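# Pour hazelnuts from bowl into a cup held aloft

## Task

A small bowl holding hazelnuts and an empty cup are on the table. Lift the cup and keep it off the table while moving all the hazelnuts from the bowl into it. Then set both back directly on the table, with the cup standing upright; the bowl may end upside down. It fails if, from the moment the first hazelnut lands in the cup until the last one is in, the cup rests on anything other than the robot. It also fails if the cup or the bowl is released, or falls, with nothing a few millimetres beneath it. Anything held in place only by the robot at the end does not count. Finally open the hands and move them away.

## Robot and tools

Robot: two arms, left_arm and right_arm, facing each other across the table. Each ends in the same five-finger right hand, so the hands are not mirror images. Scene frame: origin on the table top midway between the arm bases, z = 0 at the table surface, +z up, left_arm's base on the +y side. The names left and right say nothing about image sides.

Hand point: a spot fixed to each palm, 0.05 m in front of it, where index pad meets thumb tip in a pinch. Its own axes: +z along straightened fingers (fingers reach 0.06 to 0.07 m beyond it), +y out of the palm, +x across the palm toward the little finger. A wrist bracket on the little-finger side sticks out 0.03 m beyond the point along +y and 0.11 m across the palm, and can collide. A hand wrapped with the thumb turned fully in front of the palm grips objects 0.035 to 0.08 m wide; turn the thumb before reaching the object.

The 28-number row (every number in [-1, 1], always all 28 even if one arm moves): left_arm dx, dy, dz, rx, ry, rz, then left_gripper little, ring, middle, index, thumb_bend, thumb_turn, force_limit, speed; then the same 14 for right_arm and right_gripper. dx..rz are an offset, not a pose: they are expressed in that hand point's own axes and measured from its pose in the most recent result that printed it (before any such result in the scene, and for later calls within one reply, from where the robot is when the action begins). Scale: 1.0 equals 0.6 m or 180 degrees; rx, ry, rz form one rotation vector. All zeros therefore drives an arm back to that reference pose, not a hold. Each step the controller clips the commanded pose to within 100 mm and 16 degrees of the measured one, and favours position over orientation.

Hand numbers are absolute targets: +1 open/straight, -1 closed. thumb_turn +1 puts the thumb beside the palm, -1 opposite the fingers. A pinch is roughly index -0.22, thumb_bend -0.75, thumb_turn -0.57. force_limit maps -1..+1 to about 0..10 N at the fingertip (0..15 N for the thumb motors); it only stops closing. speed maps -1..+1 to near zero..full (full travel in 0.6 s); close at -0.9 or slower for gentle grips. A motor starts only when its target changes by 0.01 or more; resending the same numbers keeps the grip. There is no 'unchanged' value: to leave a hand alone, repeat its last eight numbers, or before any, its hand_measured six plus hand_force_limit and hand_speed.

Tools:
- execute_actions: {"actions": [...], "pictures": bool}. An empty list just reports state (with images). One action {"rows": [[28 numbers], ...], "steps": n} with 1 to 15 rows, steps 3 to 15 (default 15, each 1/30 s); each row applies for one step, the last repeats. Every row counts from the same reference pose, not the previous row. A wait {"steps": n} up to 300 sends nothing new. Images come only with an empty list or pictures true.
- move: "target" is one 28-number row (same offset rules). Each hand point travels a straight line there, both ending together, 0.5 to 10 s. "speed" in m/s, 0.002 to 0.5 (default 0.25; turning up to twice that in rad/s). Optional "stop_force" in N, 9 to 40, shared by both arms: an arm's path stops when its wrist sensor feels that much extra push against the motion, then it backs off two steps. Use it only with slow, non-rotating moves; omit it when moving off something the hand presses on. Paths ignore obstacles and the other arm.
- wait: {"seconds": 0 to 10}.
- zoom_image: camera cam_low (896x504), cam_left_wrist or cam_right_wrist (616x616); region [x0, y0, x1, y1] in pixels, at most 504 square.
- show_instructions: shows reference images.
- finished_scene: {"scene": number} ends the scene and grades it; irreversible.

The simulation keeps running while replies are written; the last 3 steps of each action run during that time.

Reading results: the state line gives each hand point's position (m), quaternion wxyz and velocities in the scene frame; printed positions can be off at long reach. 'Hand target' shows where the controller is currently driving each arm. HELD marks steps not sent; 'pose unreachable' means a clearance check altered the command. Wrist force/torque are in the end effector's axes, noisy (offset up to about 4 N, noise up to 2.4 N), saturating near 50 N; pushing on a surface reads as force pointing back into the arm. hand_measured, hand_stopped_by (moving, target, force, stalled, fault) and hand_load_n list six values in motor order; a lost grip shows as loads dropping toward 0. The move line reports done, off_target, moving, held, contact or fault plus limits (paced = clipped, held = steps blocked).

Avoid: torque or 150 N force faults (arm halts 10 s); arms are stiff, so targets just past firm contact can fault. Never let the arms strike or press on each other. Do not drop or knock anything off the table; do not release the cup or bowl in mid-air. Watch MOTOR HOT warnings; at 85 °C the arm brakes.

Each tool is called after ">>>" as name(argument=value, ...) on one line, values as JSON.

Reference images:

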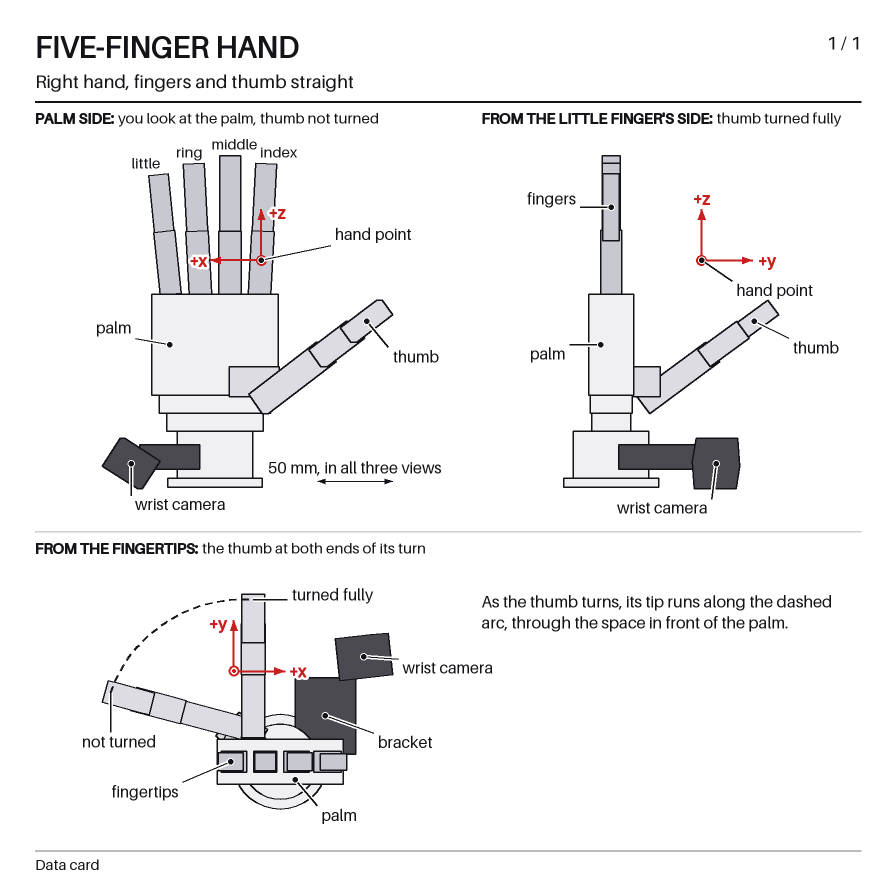

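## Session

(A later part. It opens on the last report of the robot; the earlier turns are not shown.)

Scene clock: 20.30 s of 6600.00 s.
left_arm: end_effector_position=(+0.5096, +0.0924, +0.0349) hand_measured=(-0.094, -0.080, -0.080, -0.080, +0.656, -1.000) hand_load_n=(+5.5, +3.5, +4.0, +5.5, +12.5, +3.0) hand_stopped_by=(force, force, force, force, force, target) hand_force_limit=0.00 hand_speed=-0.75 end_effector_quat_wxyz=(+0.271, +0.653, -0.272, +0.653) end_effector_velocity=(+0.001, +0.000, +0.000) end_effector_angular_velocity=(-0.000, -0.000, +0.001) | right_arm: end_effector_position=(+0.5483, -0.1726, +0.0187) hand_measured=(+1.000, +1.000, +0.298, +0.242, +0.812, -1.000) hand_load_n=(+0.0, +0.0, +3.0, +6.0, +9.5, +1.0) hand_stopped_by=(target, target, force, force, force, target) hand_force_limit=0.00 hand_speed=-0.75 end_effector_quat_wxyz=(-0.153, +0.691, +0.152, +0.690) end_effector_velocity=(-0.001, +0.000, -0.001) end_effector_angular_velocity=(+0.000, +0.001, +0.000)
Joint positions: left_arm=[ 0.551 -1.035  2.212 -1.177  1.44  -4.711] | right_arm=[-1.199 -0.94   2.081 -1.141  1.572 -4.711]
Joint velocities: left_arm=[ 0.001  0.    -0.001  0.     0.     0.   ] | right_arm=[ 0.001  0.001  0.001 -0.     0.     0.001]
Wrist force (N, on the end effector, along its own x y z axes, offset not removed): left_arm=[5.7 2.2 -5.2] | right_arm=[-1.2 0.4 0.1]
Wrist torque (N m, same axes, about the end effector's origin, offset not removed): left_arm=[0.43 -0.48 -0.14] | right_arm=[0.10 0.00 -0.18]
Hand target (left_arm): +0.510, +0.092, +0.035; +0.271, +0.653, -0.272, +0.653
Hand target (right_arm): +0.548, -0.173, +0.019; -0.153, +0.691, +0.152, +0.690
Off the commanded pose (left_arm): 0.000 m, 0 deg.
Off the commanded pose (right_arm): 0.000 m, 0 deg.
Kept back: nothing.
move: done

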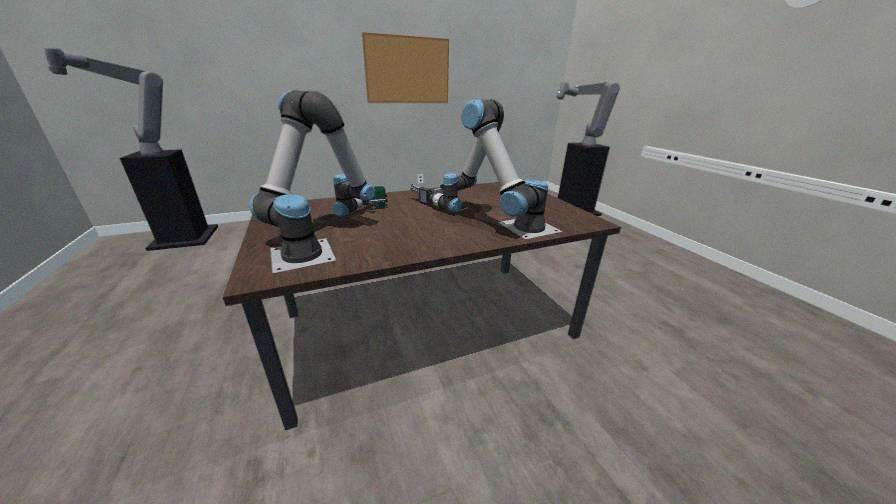

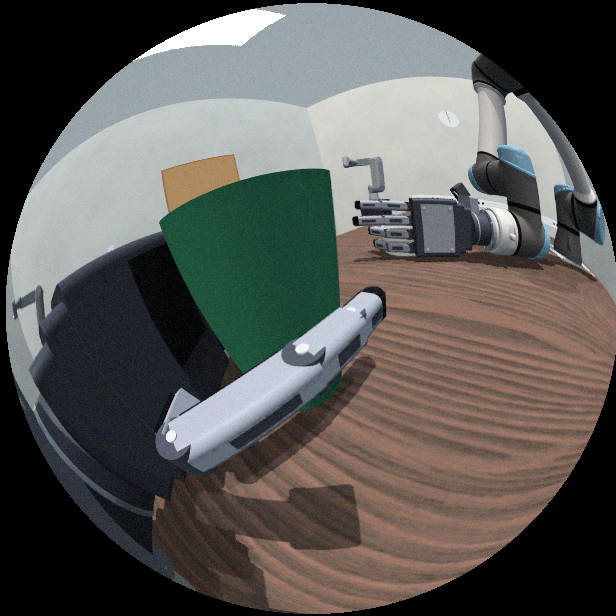

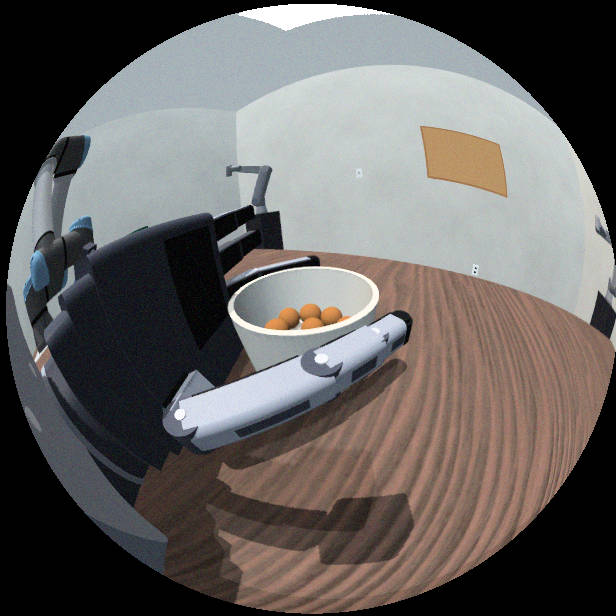

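>>> move(target=[0,0,0,0,0,0,-1,-1,-1,-1,-1,-1,0,-0.75, 0,0.004,0.008,0,0,0,1,1,-1,-1,1,-1,0.3,-0.75], speed=0.02)

>>> move(target=[0,0,0,0,0,0,-1,-1,-1,-1,-1,-1,0,-0.75, 0,0,0,0,0,0,1,1,-0.9,-0.9,1,-1,0.3,-0.85])

Scene clock: 21.53 s of 6600.00 s.
left_arm: end_effector_position=(+0.5096, +0.0924, +0.0349) hand_measured=(-0.094, -0.080, -0.080, -0.080, +0.656, -1.000) hand_load_n=(+5.5, +3.5, +4.0, +5.5, +12.5, +3.0) hand_stopped_by=(force, force, force, force, force, target) hand_force_limit=0.00 hand_speed=-0.75 end_effector_quat_wxyz=(+0.271, +0.653, -0.272, +0.653) end_effector_velocity=(+0.000, -0.000, +0.001) end_effector_angular_velocity=(-0.001, -0.001, +0.000) | right_arm: end_effector_position=(+0.5537, -0.1728, +0.0187) hand_measured=(+1.000, +1.000, +0.298, +0.242, +1.000, -1.000) hand_load_n=(+0.0, +0.0, +0.0, +0.0, +0.0, +0.0) hand_stopped_by=(target, target, force, force, target, target) hand_force_limit=0.30 hand_speed=-0.75 end_effector_quat_wxyz=(-0.153, +0.691, +0.152, +0.690) end_effector_velocity=(-0.000, +0.000, -0.002) end_effector_angular_velocity=(-0.002, +0.002, +0.001)
Joint positions: left_arm=[ 0.551 -1.035  2.212 -1.177  1.44  -4.711] | right_arm=[-1.205 -0.936  2.069 -1.134  1.567 -4.711]
Joint velocities: left_arm=[ 0.    -0.001  0.    -0.     0.     0.   ] | right_arm=[-0.     0.003 -0.001  0.    -0.001 -0.001]
Wrist force (N, on the end effector, along its own x y z axes, offset not removed): left_arm=[5.6 4.0 -1.1] | right_arm=[-1.0 -0.7 -0.8]
Wrist torque (N m, same axes, about the end effector's origin, offset not removed): left_arm=[0.57 -0.40 -0.07] | right_arm=[0.17 0.02 -0.20]
Hand target (left_arm): +0.510, +0.092, +0.035; +0.271, +0.653, -0.272, +0.653
Hand target (right_arm): +0.554, -0.173, +0.019; -0.153, +0.691, +0.152, +0.690
Off the commanded pose (left_arm): 0.000 m, 0 deg.
Off the commanded pose (right_arm): 0.000 m, 0 deg.
Kept back: nothing.
move: done

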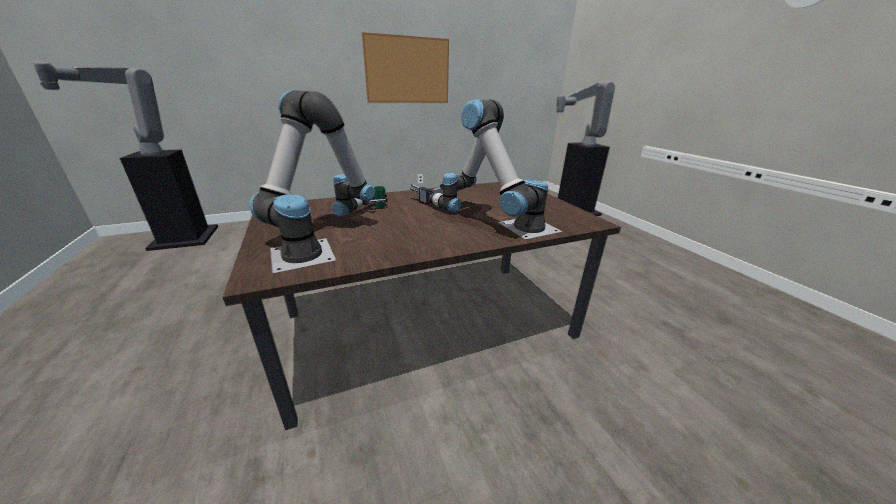

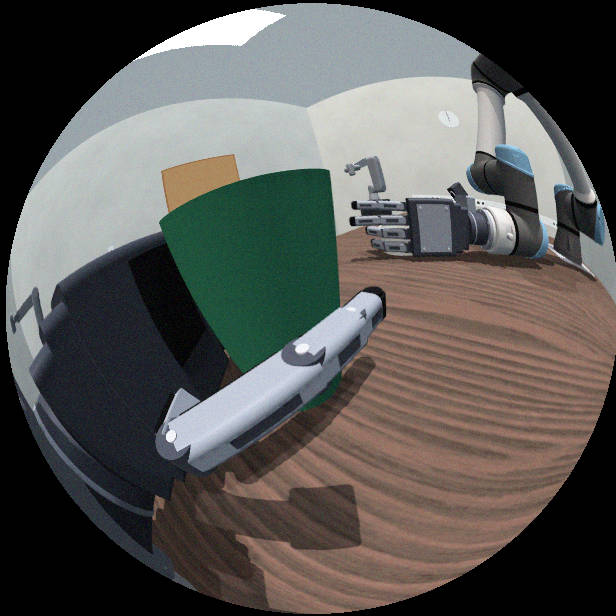

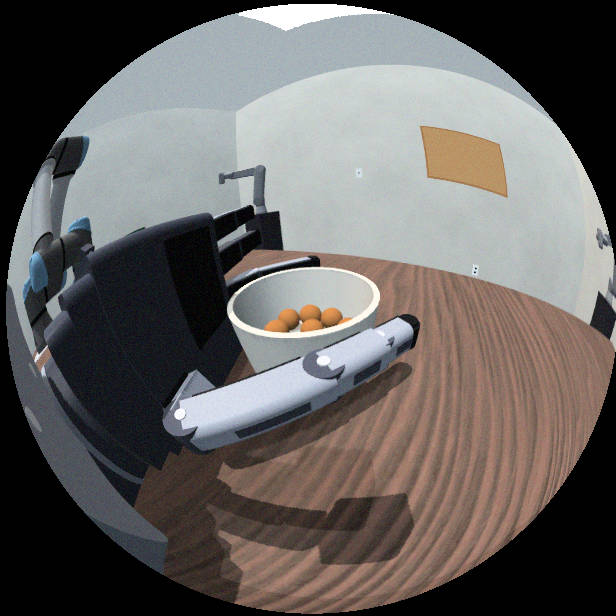

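Scene clock: 22.13 s of 6600.00 s.
left_arm: end_effector_position=(+0.5096, +0.0924, +0.0349) hand_measured=(-0.094, -0.080, -0.080, -0.080, +0.656, -1.000) hand_load_n=(+5.5, +3.5, +4.0, +5.5, +12.5, +3.0) hand_stopped_by=(force, force, force, force, force, target) hand_force_limit=0.00 hand_speed=-0.75 end_effector_quat_wxyz=(+0.271, +0.653, -0.272, +0.653) end_effector_velocity=(-0.000, -0.000, -0.000) end_effector_angular_velocity=(+0.000, +0.001, -0.000) | right_arm: end_effector_position=(+0.5537, -0.1728, +0.0187) hand_measured=(+1.000, +1.000, +0.218, +0.178, +1.002, -1.000) hand_load_n=(+0.0, +0.0, +7.0, +4.5, +2.0, +1.0) hand_stopped_by=(target, target, force, force, target, target) hand_force_limit=0.30 hand_speed=-0.85 end_effector_quat_wxyz=(-0.153, +0.691, +0.152, +0.690) end_effector_velocity=(+0.000, -0.000, -0.000) end_effector_angular_velocity=(-0.002, +0.000, -0.001)
Joint positions: left_arm=[ 0.551 -1.035  2.212 -1.177  1.44  -4.711] | right_arm=[-1.205 -0.936  2.069 -1.134  1.567 -4.711]
Joint velocities: left_arm=[-0.     0.    -0.     0.001  0.    -0.001] | right_arm=[-0.001  0.    -0.     0.     0.    -0.001]
Wrist force (N, on the end effector, along its own x y z axes, offset not removed): left_arm=[6.7 2.5 -2.3] | right_arm=[-0.3 0.9 0.8]
Wrist torque (N m, same axes, about the end effector's origin, offset not removed): left_arm=[0.42 -0.67 0.23] | right_arm=[0.21 -0.04 -0.06]
Hand target (left_arm): +0.510, +0.092, +0.035; +0.271, +0.653, -0.272, +0.653
Hand target (right_arm): +0.554, -0.173, +0.019; -0.153, +0.691, +0.152, +0.690
Off the commanded pose (left_arm): 0.000 m, 0 deg.
Off the commanded pose (right_arm): 0.000 m, 0 deg.
Kept back: nothing.
move: done

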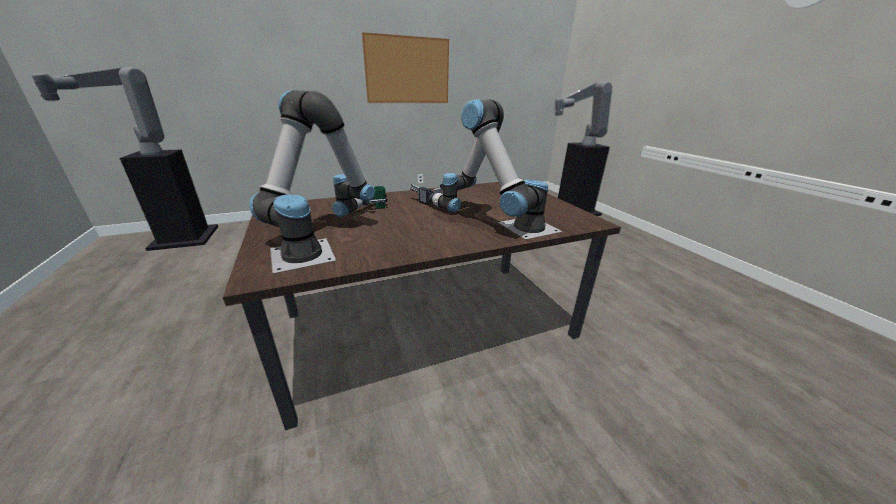

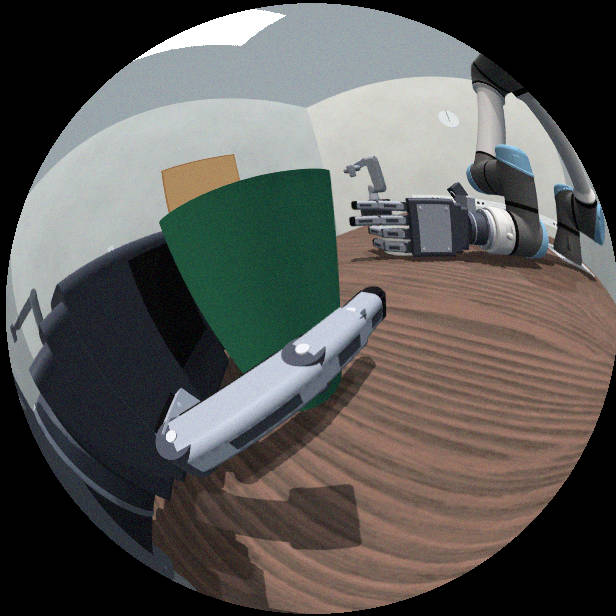

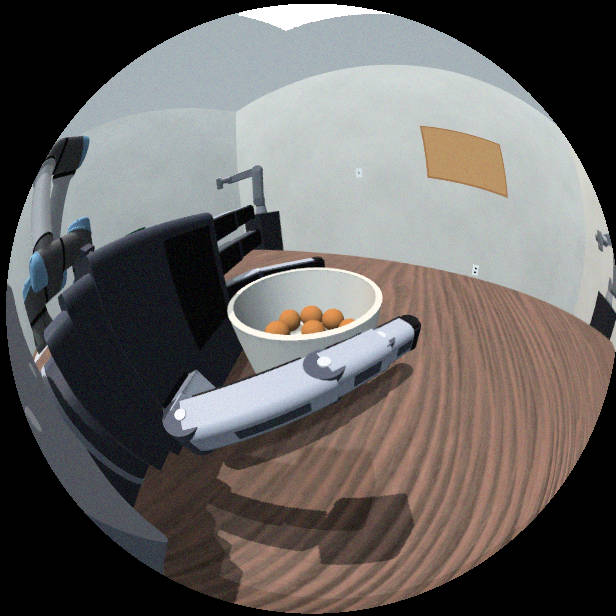

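>>> move(target=[0.09,0,0,0,0,0,-1,-1,-1,-1,-1,-1,0,-0.75, 0.09,0,0,0,0,0,0.1,0.1,-0.9,-0.9,1,-1,-0.6,-0.6], speed=0.08)

Scene clock: 24.90 s of 6600.00 s.
left_arm: end_effector_position=(+0.5095, +0.0924, +0.0889) hand_measured=(-0.094, -0.080, -0.080, -0.080, +0.656, -1.000) hand_load_n=(+4.5, +3.0, +4.5, +6.5, +11.5, +5.0) hand_stopped_by=(force, force, force, force, force, target) hand_force_limit=0.00 hand_speed=-0.75 end_effector_quat_wxyz=(+0.271, +0.653, -0.272, +0.653) end_effector_velocity=(-0.000, -0.000, +0.000) end_effector_angular_velocity=(-0.000, -0.001, -0.001) | right_arm: end_effector_position=(+0.5537, -0.1728, +0.0727) hand_measured=(+0.100, +0.100, +0.218, +0.178, +1.002, -1.000) hand_load_n=(+0.0, +0.0, +6.5, +5.0, +2.0, +2.0) hand_stopped_by=(target, target, force, force, target, target) hand_force_limit=-0.60 hand_speed=-0.60 end_effector_quat_wxyz=(-0.153, +0.691, +0.152, +0.690) end_effector_velocity=(+0.000, -0.001, +0.000) end_effector_angular_velocity=(-0.000, -0.000, -0.001)
Joint positions: left_arm=[ 0.55  -1.176  2.2   -1.024  1.44  -4.711] | right_arm=[-1.205 -1.062  2.064 -1.002  1.566 -4.711]
Joint velocities: left_arm=[ 0.    -0.001 -0.     0.     0.001  0.   ] | right_arm=[-0.001  0.    -0.     0.     0.    -0.   ]
Wrist force (N, on the end effector, along its own x y z axes, offset not removed): left_arm=[-0.5 3.9 -1.4] | right_arm=[-1.0 -0.1 -1.0]
Wrist torque (N m, same axes, about the end effector's origin, offset not removed): left_arm=[0.63 0.01 -0.12] | right_arm=[0.06 -0.14 -0.03]
Hand target (left_arm): +0.510, +0.092, +0.089; +0.271, +0.653, -0.272, +0.653
Hand target (right_arm): +0.554, -0.173, +0.073; -0.153, +0.691, +0.152, +0.690
Off the commanded pose (left_arm): 0.000 m, 0 deg.
Off the commanded pose (right_arm): 0.000 m, 0 deg.
Kept back: nothing.
move: done

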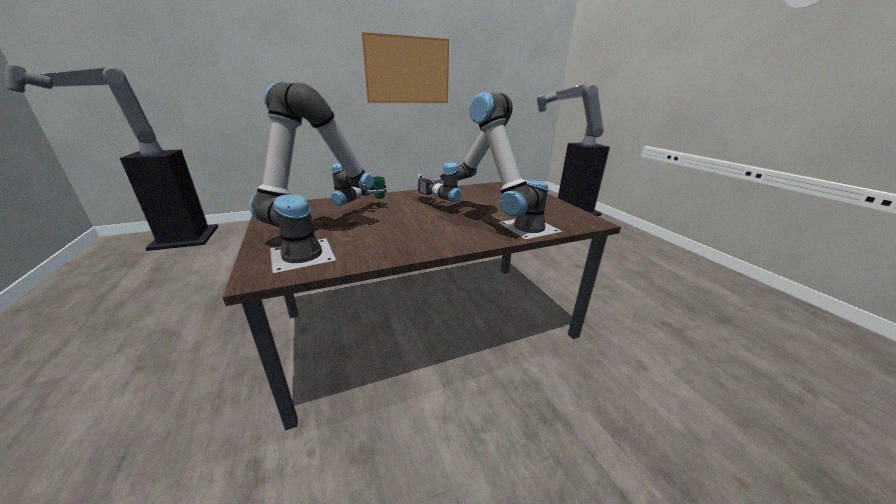

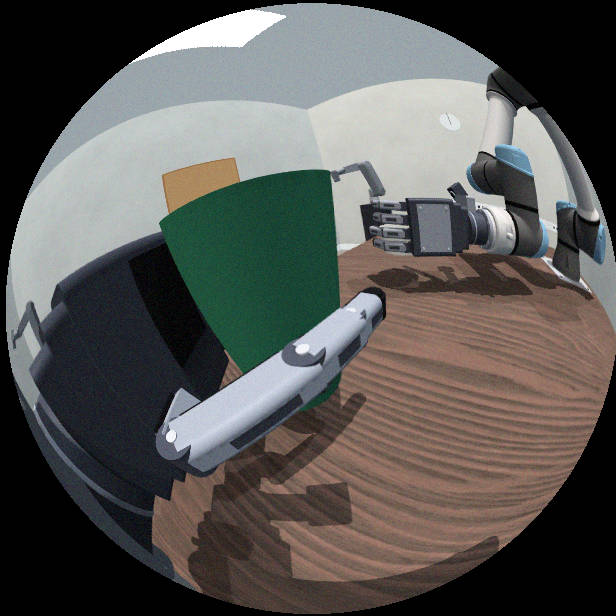

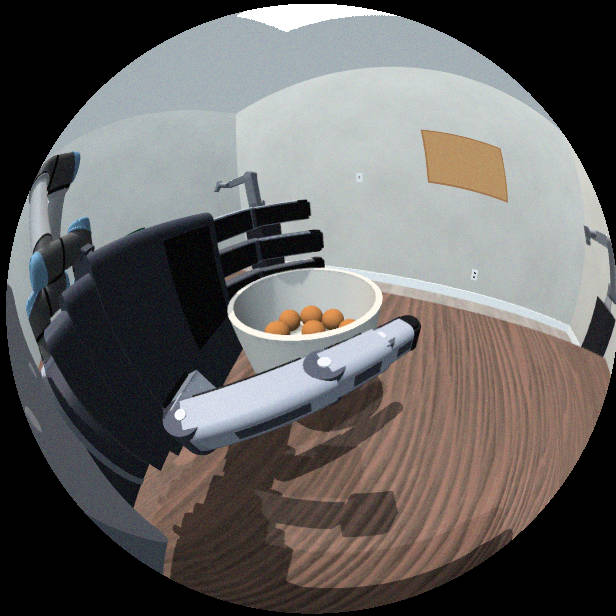

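>>> move(target=[0,0.2143,0.003,-0.2199,0.0388,0.1065,-1,-1,-1,-1,-1,-1,0,-0.75, 0.279,-0.2373,-0.3007,0.1598,-0.1589,0.1588,0.1,0.1,-0.9,-0.9,1,-1,-0.6,-0.6], speed=0.17)

Scene clock: 28.67 s of 6600.00 s.
left_arm: end_effector_position=(+0.4198, +0.0006, +0.0888) hand_measured=(-0.094, -0.080, -0.080, -0.080, +0.656, -1.000) hand_load_n=(+4.5, +3.0, +4.5, +6.5, +11.5, +5.0) hand_stopped_by=(force, force, force, force, force, target) hand_force_limit=0.00 hand_speed=-0.75 end_effector_quat_wxyz=(+0.380, +0.430, -0.562, +0.596) end_effector_velocity=(-0.001, -0.001, +0.000) end_effector_angular_velocity=(+0.002, -0.003, -0.006) | right_arm: end_effector_position=(+0.3304, -0.1200, +0.2402) hand_measured=(+0.100, +0.100, +0.218, +0.178, +1.002, -1.000) hand_load_n=(+0.0, +0.0, +6.5, +4.5, +2.0, +2.0) hand_stopped_by=(target, target, force, force, target, target) hand_force_limit=-0.60 hand_speed=-0.60 end_effector_quat_wxyz=(-0.436, +0.793, +0.176, +0.386) end_effector_velocity=(-0.002, +0.001, +0.001) end_effector_angular_velocity=(+0.001, +0.007, +0.006)
Joint positions: left_arm=[ 0.592 -1.068  1.926 -0.856  2.179 -4.362] | right_arm=[-1.282 -1.687  1.987  0.12   0.904 -4.354]
Joint velocities: left_arm=[-0.001  0.002 -0.005  0.006  0.005  0.004] | right_arm=[-0.001  0.    -0.004  0.01  -0.008  0.   ]
Wrist force (N, on the end effector, along its own x y z axes, offset not removed): left_arm=[1.6 1.9 -0.9] | right_arm=[-0.2 2.0 0.7]
Wrist torque (N m, same axes, about the end effector's origin, offset not removed): left_arm=[0.29 -0.34 0.09] | right_arm=[0.22 -0.22 0.07]
Hand target (left_arm): +0.420, +0.000, +0.089; -0.380, -0.430, +0.562, -0.596
Hand target (right_arm): +0.330, -0.120, +0.240; -0.437, +0.793, +0.176, +0.386
Off the commanded pose (left_arm): 0.000 m, 0 deg.
Off the commanded pose (right_arm): 0.000 m, 0 deg.
Kept back: nothing.
move: done

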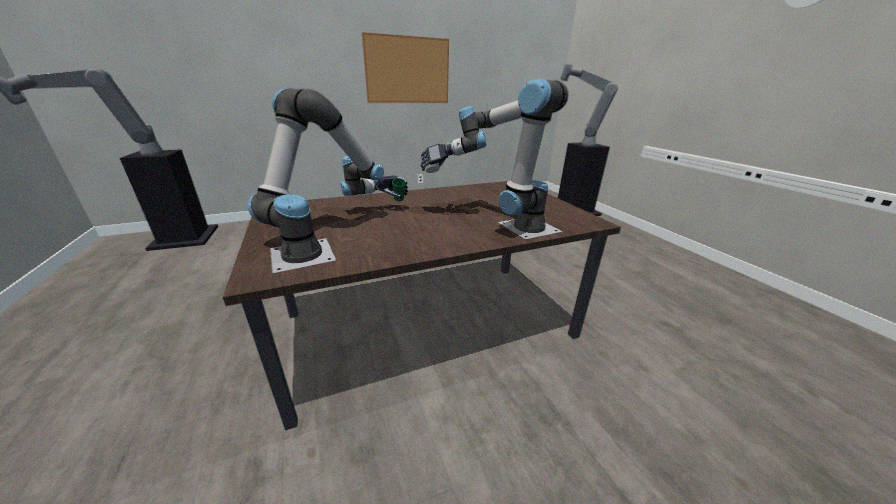

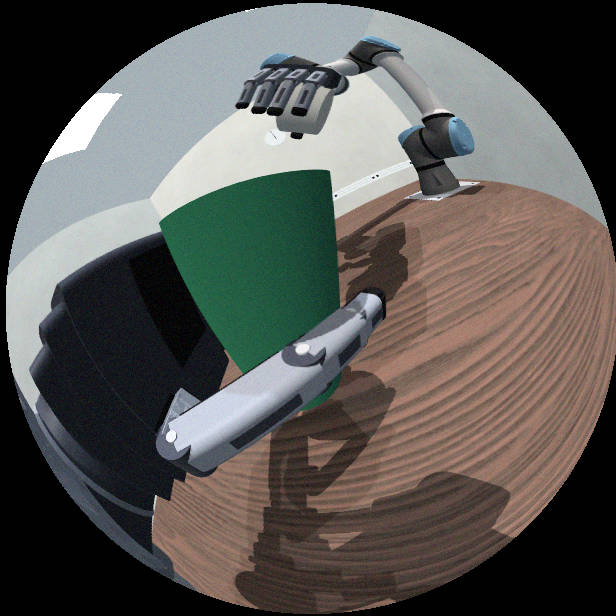

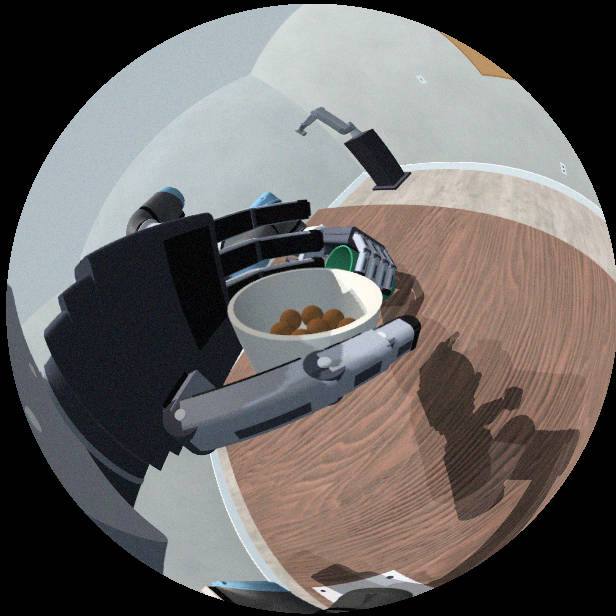

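>>> move(target=[0,0,0,0,0,0,-1,-1,-1,-1,-1,-1,0,-0.75, -0.0495,-0.1158,0.2542,0,-0.0417,0.0722,0.1,0.1,-0.9,-0.9,1,-1,-0.6,-0.6], speed=0.13)

Scene clock: 35.37 s of 6600.00 s.
left_arm: end_effector_position=(+0.4198, +0.0005, +0.0888) hand_measured=(-0.094, -0.080, -0.080, -0.080, +0.656, -1.000) hand_load_n=(+4.5, +3.0, +4.5, +6.5, +11.5, +5.0) hand_stopped_by=(force, force, force, force, force, target) hand_force_limit=0.00 hand_speed=-0.75 end_effector_quat_wxyz=(+0.380, +0.430, -0.562, +0.596) end_effector_velocity=(+0.000, -0.000, +0.000) end_effector_angular_velocity=(-0.000, +0.000, -0.000) | right_arm: end_effector_position=(+0.3383, +0.0467, +0.2073) hand_measured=(+0.100, +0.100, +0.218, +0.178, +1.002, -1.000) hand_load_n=(+0.0, +0.0, +6.5, +4.5, +2.0, +2.0) hand_stopped_by=(target, target, force, force, target, target) hand_force_limit=-0.60 hand_speed=-0.60 end_effector_quat_wxyz=(-0.465, +0.832, +0.113, +0.282) end_effector_velocity=(+0.001, +0.002, -0.001) end_effector_angular_velocity=(-0.001, +0.004, -0.001)
Joint positions: left_arm=[ 0.592 -1.068  1.926 -0.856  2.179 -4.362] | right_arm=[-0.958 -1.284  1.571  0.181  1.132 -4.034]
Joint velocities: left_arm=[ 0.     0.    -0.    -0.     0.    -0.001] | right_arm=[ 0.002  0.006 -0.006  0.003  0.001  0.003]
Wrist force (N, on the end effector, along its own x y z axes, offset not removed): left_arm=[1.1 3.3 -2.3] | right_arm=[-3.2 0.8 2.1]
Wrist torque (N m, same axes, about the end effector's origin, offset not removed): left_arm=[0.58 -0.35 0.15] | right_arm=[-0.12 0.24 -0.23]
Hand target (left_arm): +0.420, +0.001, +0.089; -0.380, -0.430, +0.562, -0.596
Hand target (right_arm): +0.338, +0.047, +0.207; -0.465, +0.832, +0.113, +0.282
Off the commanded pose (left_arm): 0.000 m, 0 deg.
Off the commanded pose (right_arm): 0.000 m, 0 deg.
Kept back: nothing.
After step 90, 1.87 s passed at rest.
move: done

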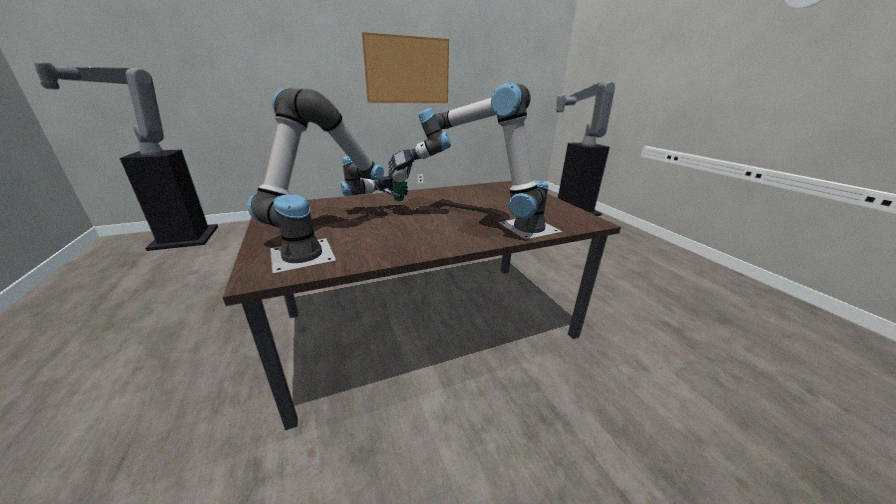

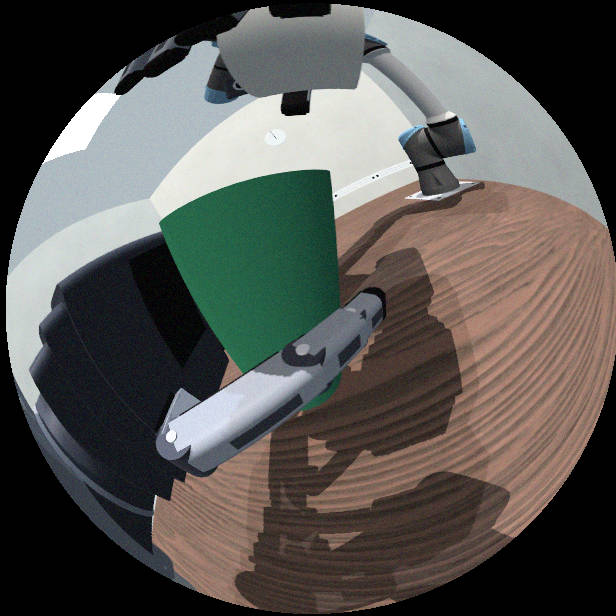

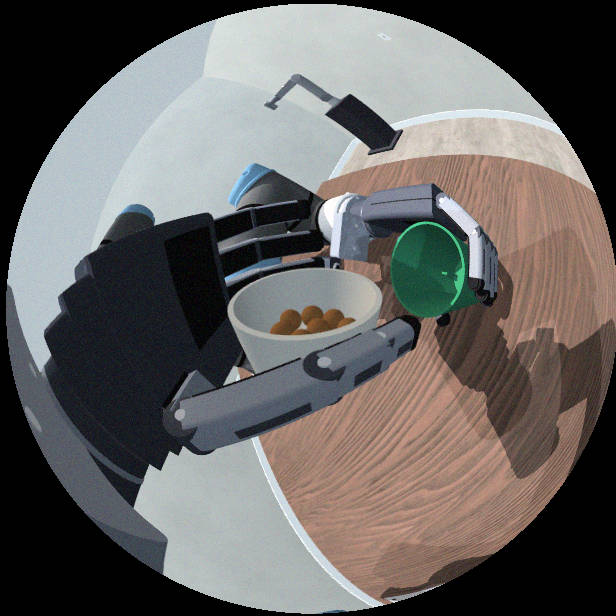

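>>> zoom_image(camera="cam_low", region=[340, 130, 460, 220])

>>> zoom_image(camera="cam_right_wrist", region=[200, 170, 520, 420])

Region (340, 130, 460, 220) of cam_low's 896x504 image, scaled by 4.200, with more detail than that image has; it fills the top 378 rows of this view, and the rest is white.

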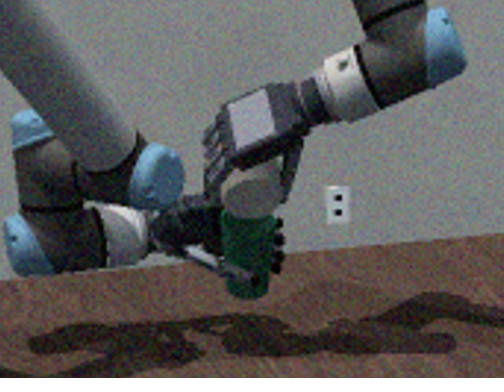

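Region (200, 170, 520, 420) of cam_right_wrist's 616x616 image, scaled by 1.575, with more detail than that image has; it fills the top 394 rows of this view, and the rest is white.

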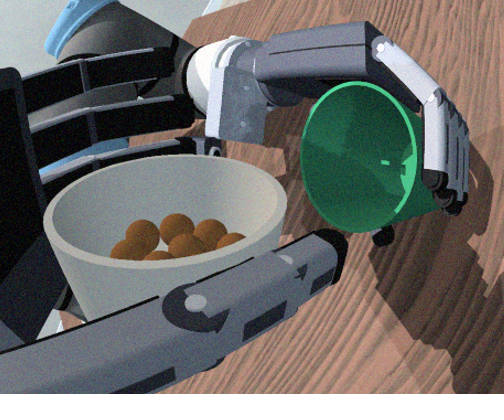

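>>> move(target=[0,0,0,0,0,0,-1,-1,-1,-1,-1,-1,0,-0.75, -0.006,0.0323,0.0204,0,-0.0417,0.0722,0.1,0.1,-0.9,-0.9,1,-1,-0.6,-0.6], speed=0.07)

Scene clock: 38.50 s of 6600.00 s.
left_arm: end_effector_position=(+0.4198, +0.0006, +0.0888) hand_measured=(-0.094, -0.080, -0.080, -0.080, +0.656, -1.000) hand_load_n=(+4.5, +3.0, +4.5, +6.5, +11.5, +5.0) hand_stopped_by=(force, force, force, force, force, target) hand_force_limit=0.00 hand_speed=-0.75 end_effector_quat_wxyz=(+0.380, +0.430, -0.562, +0.596) end_effector_velocity=(-0.001, -0.000, -0.001) end_effector_angular_velocity=(+0.001, +0.001, -0.001) | right_arm: end_effector_position=(+0.3485, +0.0467, +0.1865) hand_measured=(+0.100, +0.100, +0.218, +0.178, +1.002, -1.000) hand_load_n=(+0.0, +0.0, +6.5, +4.5, +2.0, +1.5) hand_stopped_by=(target, target, force, force, target, target) hand_force_limit=-0.60 hand_speed=-0.60 end_effector_quat_wxyz=(-0.485, +0.856, +0.049, +0.173) end_effector_velocity=(+0.001, -0.000, -0.000) end_effector_angular_velocity=(+0.001, +0.012, +0.000)
Joint positions: left_arm=[ 0.592 -1.068  1.926 -0.856  2.179 -4.362] | right_arm=[-1.035 -1.178  1.461  0.318  0.978 -3.907]
Joint velocities: left_arm=[-0.001  0.001  0.    -0.     0.     0.   ] | right_arm=[-0.004  0.004 -0.006  0.008 -0.008  0.005]
Wrist force (N, on the end effector, along its own x y z axes, offset not removed): left_arm=[2.5 1.7 -2.8] | right_arm=[2.7 -0.1 1.7]
Wrist torque (N m, same axes, about the end effector's origin, offset not removed): left_arm=[0.35 -0.41 0.07] | right_arm=[-0.20 -0.66 0.06]
Hand target (left_arm): +0.420, +0.001, +0.089; -0.380, -0.430, +0.562, -0.596
Hand target (right_arm): +0.349, +0.047, +0.186; -0.485, +0.856, +0.049, +0.172
Off the commanded pose (left_arm): 0.000 m, 0 deg.
Off the commanded pose (right_arm): 0.000 m, 0 deg.
Kept back: nothing.
move: done

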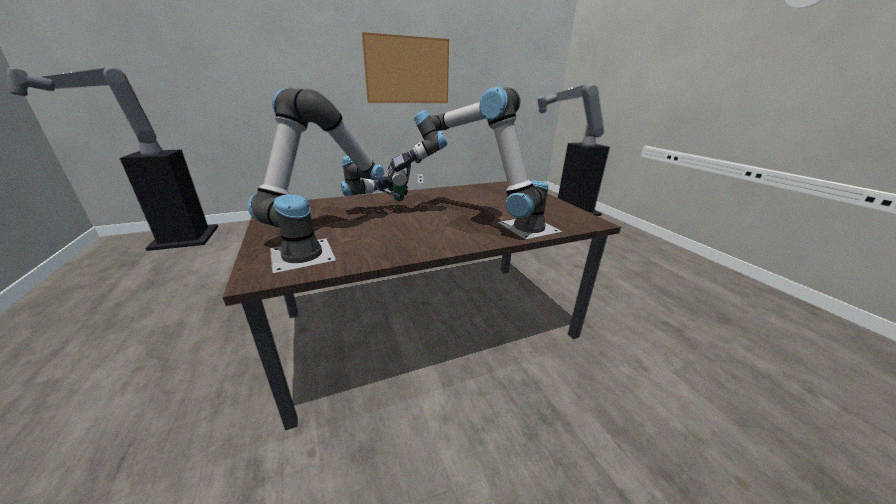

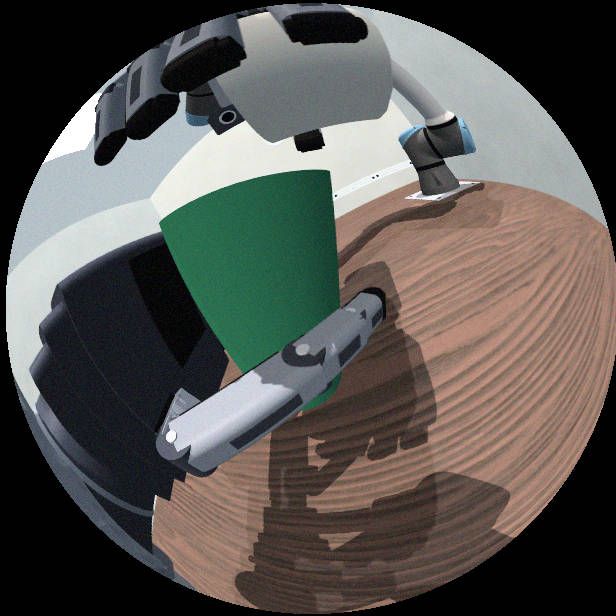

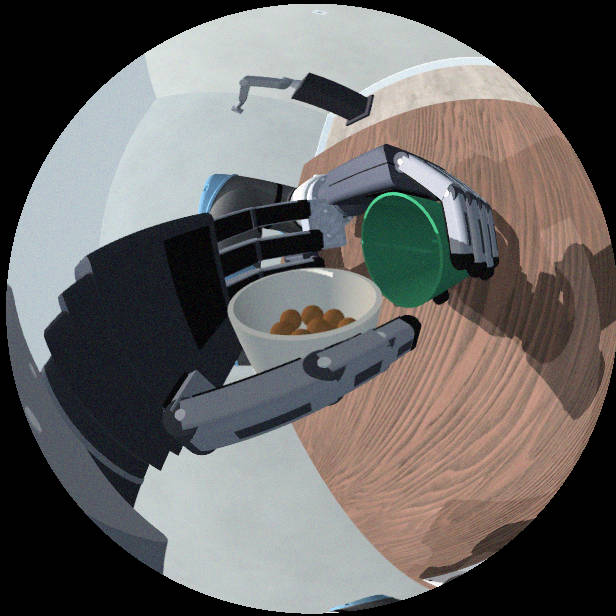

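>>> move(target=[0,0,0,0,0,0,-1,-1,-1,-1,-1,-1,0,-0.75, 0,0.004,-0.007,0,0,0,-1,-1,-0.9,-0.9,1,-1,-0.6,-0.5], speed=0.02)

Scene clock: 40.70 s of 6600.00 s.
left_arm: end_effector_position=(+0.4198, +0.0006, +0.0888) hand_measured=(-0.094, -0.080, -0.080, -0.080, +0.656, -1.000) hand_load_n=(+4.5, +3.0, +4.5, +6.5, +11.5, +5.0) hand_stopped_by=(force, force, force, force, force, target) hand_force_limit=0.00 hand_speed=-0.75 end_effector_quat_wxyz=(+0.380, +0.430, -0.562, +0.596) end_effector_velocity=(-0.001, -0.000, -0.001) end_effector_angular_velocity=(+0.001, +0.001, -0.002) | right_arm: end_effector_position=(+0.3481, +0.0419, +0.1865) hand_measured=(-1.000, -1.000, +0.218, +0.178, +1.002, -1.000) hand_load_n=(+0.0, +0.0, +6.5, +4.5, +2.0, +1.5) hand_stopped_by=(target, target, force, force, target, target) hand_force_limit=-0.60 hand_speed=-0.50 end_effector_quat_wxyz=(-0.485, +0.856, +0.049, +0.173) end_effector_velocity=(-0.000, +0.000, -0.000) end_effector_angular_velocity=(-0.001, +0.001, +0.000)
Joint positions: left_arm=[ 0.592 -1.068  1.926 -0.856  2.179 -4.362] | right_arm=[-1.042 -1.187  1.474  0.317  0.971 -3.912]
Joint velocities: left_arm=[-0.002  0.     0.001  0.001 -0.     0.   ] | right_arm=[0.001 0.    0.    0.    0.    0.   ]
Wrist force (N, on the end effector, along its own x y z axes, offset not removed): left_arm=[2.8 2.2 -1.6] | right_arm=[0.5 1.8 1.9]
Wrist torque (N m, same axes, about the end effector's origin, offset not removed): left_arm=[0.36 -0.54 0.18] | right_arm=[0.22 -0.30 0.06]
Hand target (left_arm): +0.420, +0.001, +0.089; -0.380, -0.430, +0.562, -0.596
Hand target (right_arm): +0.348, +0.042, +0.187; -0.485, +0.856, +0.049, +0.173
Off the commanded pose (left_arm): 0.000 m, 0 deg.
Off the commanded pose (right_arm): 0.000 m, 0 deg.
Kept back: nothing.
move: done

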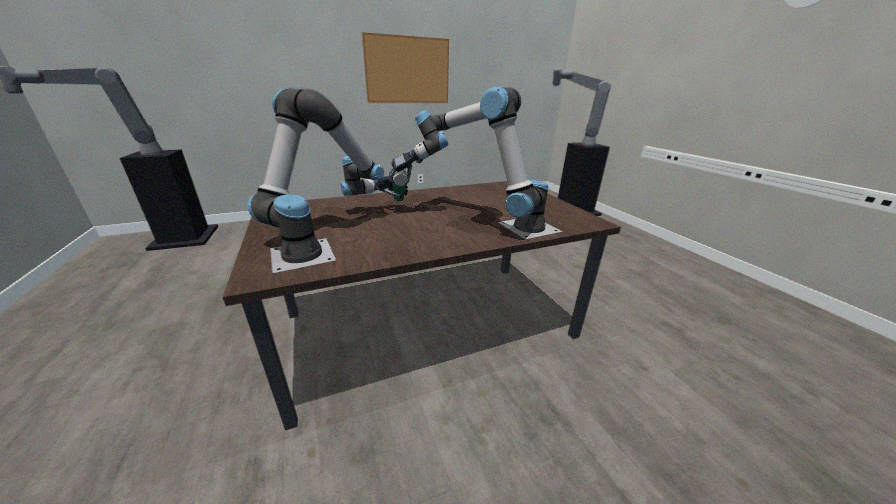

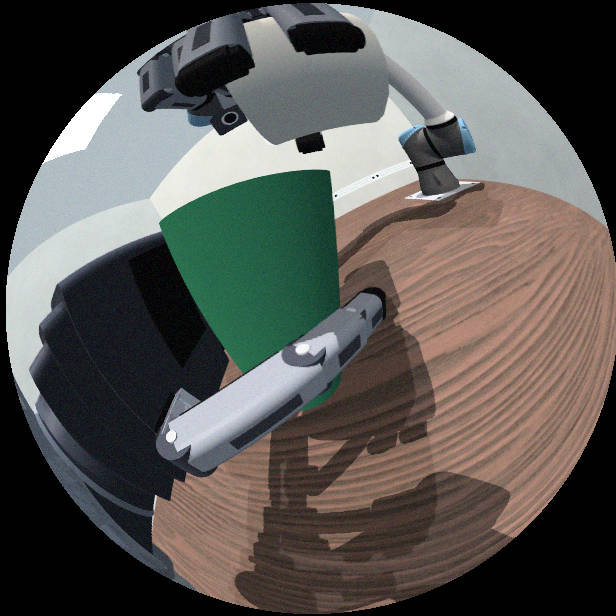

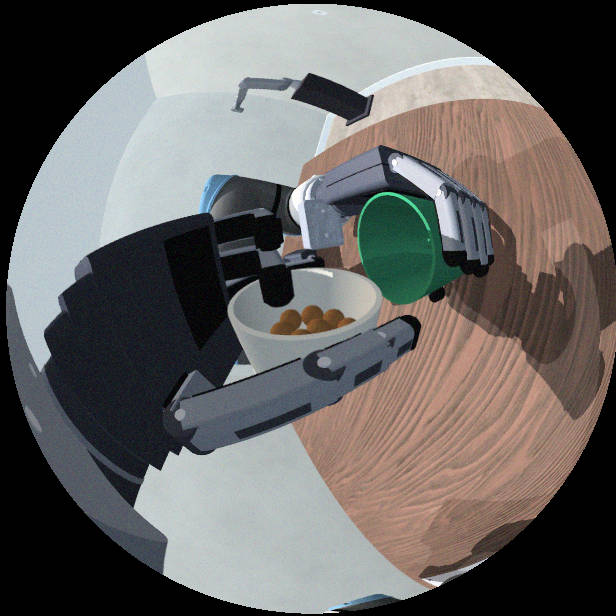

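>>> move(target=[0.0138,-0.0311,0,0,0,0.0833,-1,-1,-1,-1,-1,-1,0,-0.75, 0.009,-0.0077,-0.0044,0,-0.0333,0.0577,-1,-1,-0.9,-0.9,1,-1,-0.6,-0.5], speed=0.05)

Scene clock: 43.83 s of 6600.00 s.
left_arm: end_effector_position=(+0.4343, +0.0018, +0.1029) hand_measured=(-0.094, -0.080, -0.080, -0.080, +0.656, -1.000) hand_load_n=(+4.5, +3.0, +4.5, +6.5, +11.5, +5.5) hand_stopped_by=(force, force, force, force, force, target) hand_force_limit=0.00 hand_speed=-0.75 end_effector_quat_wxyz=(+0.299, +0.354, -0.613, +0.640) end_effector_velocity=(+0.001, +0.001, +0.000) end_effector_angular_velocity=(+0.002, -0.013, +0.002) | right_arm: end_effector_position=(+0.3513, +0.0416, +0.1933) hand_measured=(-1.000, -1.000, +0.218, +0.178, +1.002, -1.000) hand_load_n=(+0.0, +0.0, +6.5, +4.5, +2.0, +1.5) hand_stopped_by=(target, target, force, force, target, target) hand_force_limit=-0.60 hand_speed=-0.50 end_effector_quat_wxyz=(-0.496, +0.864, -0.003, +0.084) end_effector_velocity=(+0.000, -0.000, -0.000) end_effector_angular_velocity=(-0.000, +0.013, -0.000)
Joint positions: left_arm=[ 0.592 -1.113  1.912 -0.798  2.179 -4.102] | right_arm=[-1.093 -1.11   1.355  0.471  0.854 -3.825]
Joint velocities: left_arm=[ 0.001 -0.002 -0.001  0.004 -0.001  0.014] | right_arm=[-0.003  0.006 -0.006  0.009 -0.006  0.004]
Wrist force (N, on the end effector, along its own x y z axes, offset not removed): left_arm=[-0.2 0.4 0.4] | right_arm=[-0.7 1.9 3.1]
Wrist torque (N m, same axes, about the end effector's origin, offset not removed): left_arm=[-0.16 -0.20 -0.04] | right_arm=[0.09 -0.12 -0.10]
Hand target (left_arm): +0.434, +0.002, +0.103; -0.299, -0.353, +0.613, -0.640
Hand target (right_arm): +0.351, +0.042, +0.193; -0.496, +0.864, -0.003, +0.083
Off the commanded pose (left_arm): 0.000 m, 0 deg.
Off the commanded pose (right_arm): 0.000 m, 0 deg.
Kept back: nothing.
move: done

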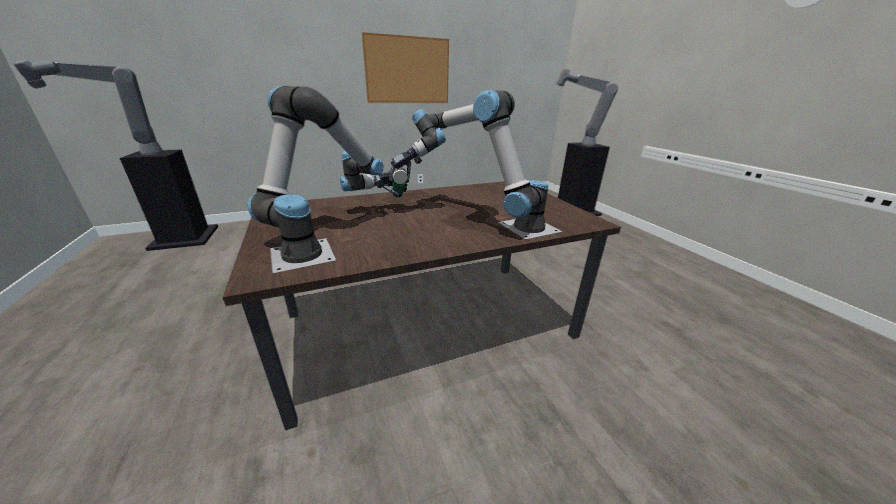

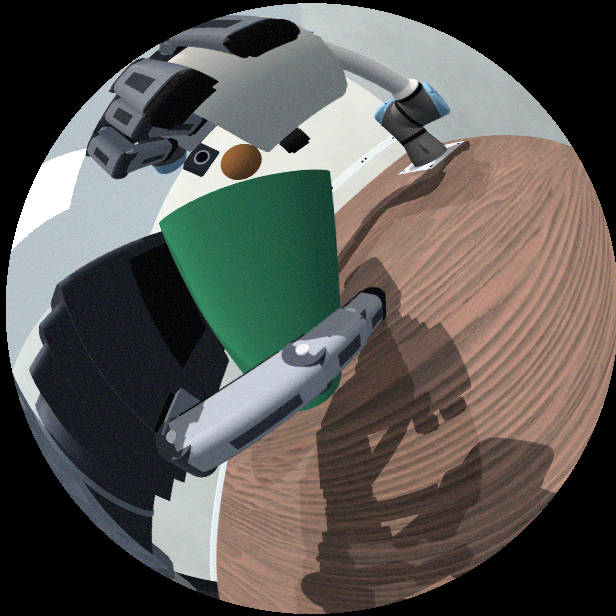

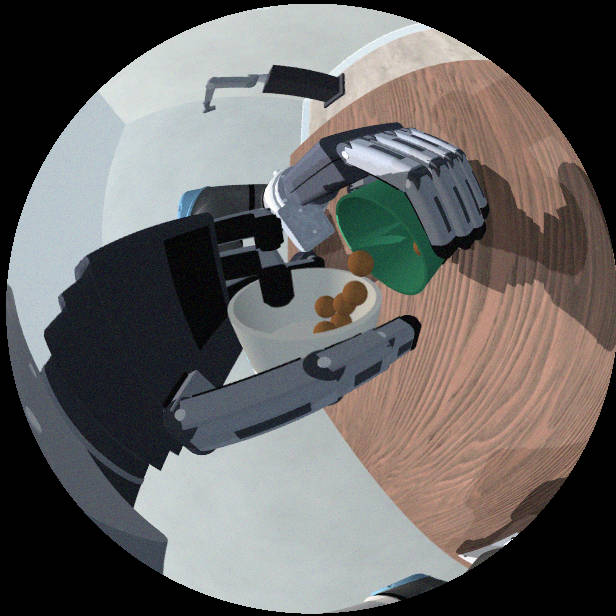

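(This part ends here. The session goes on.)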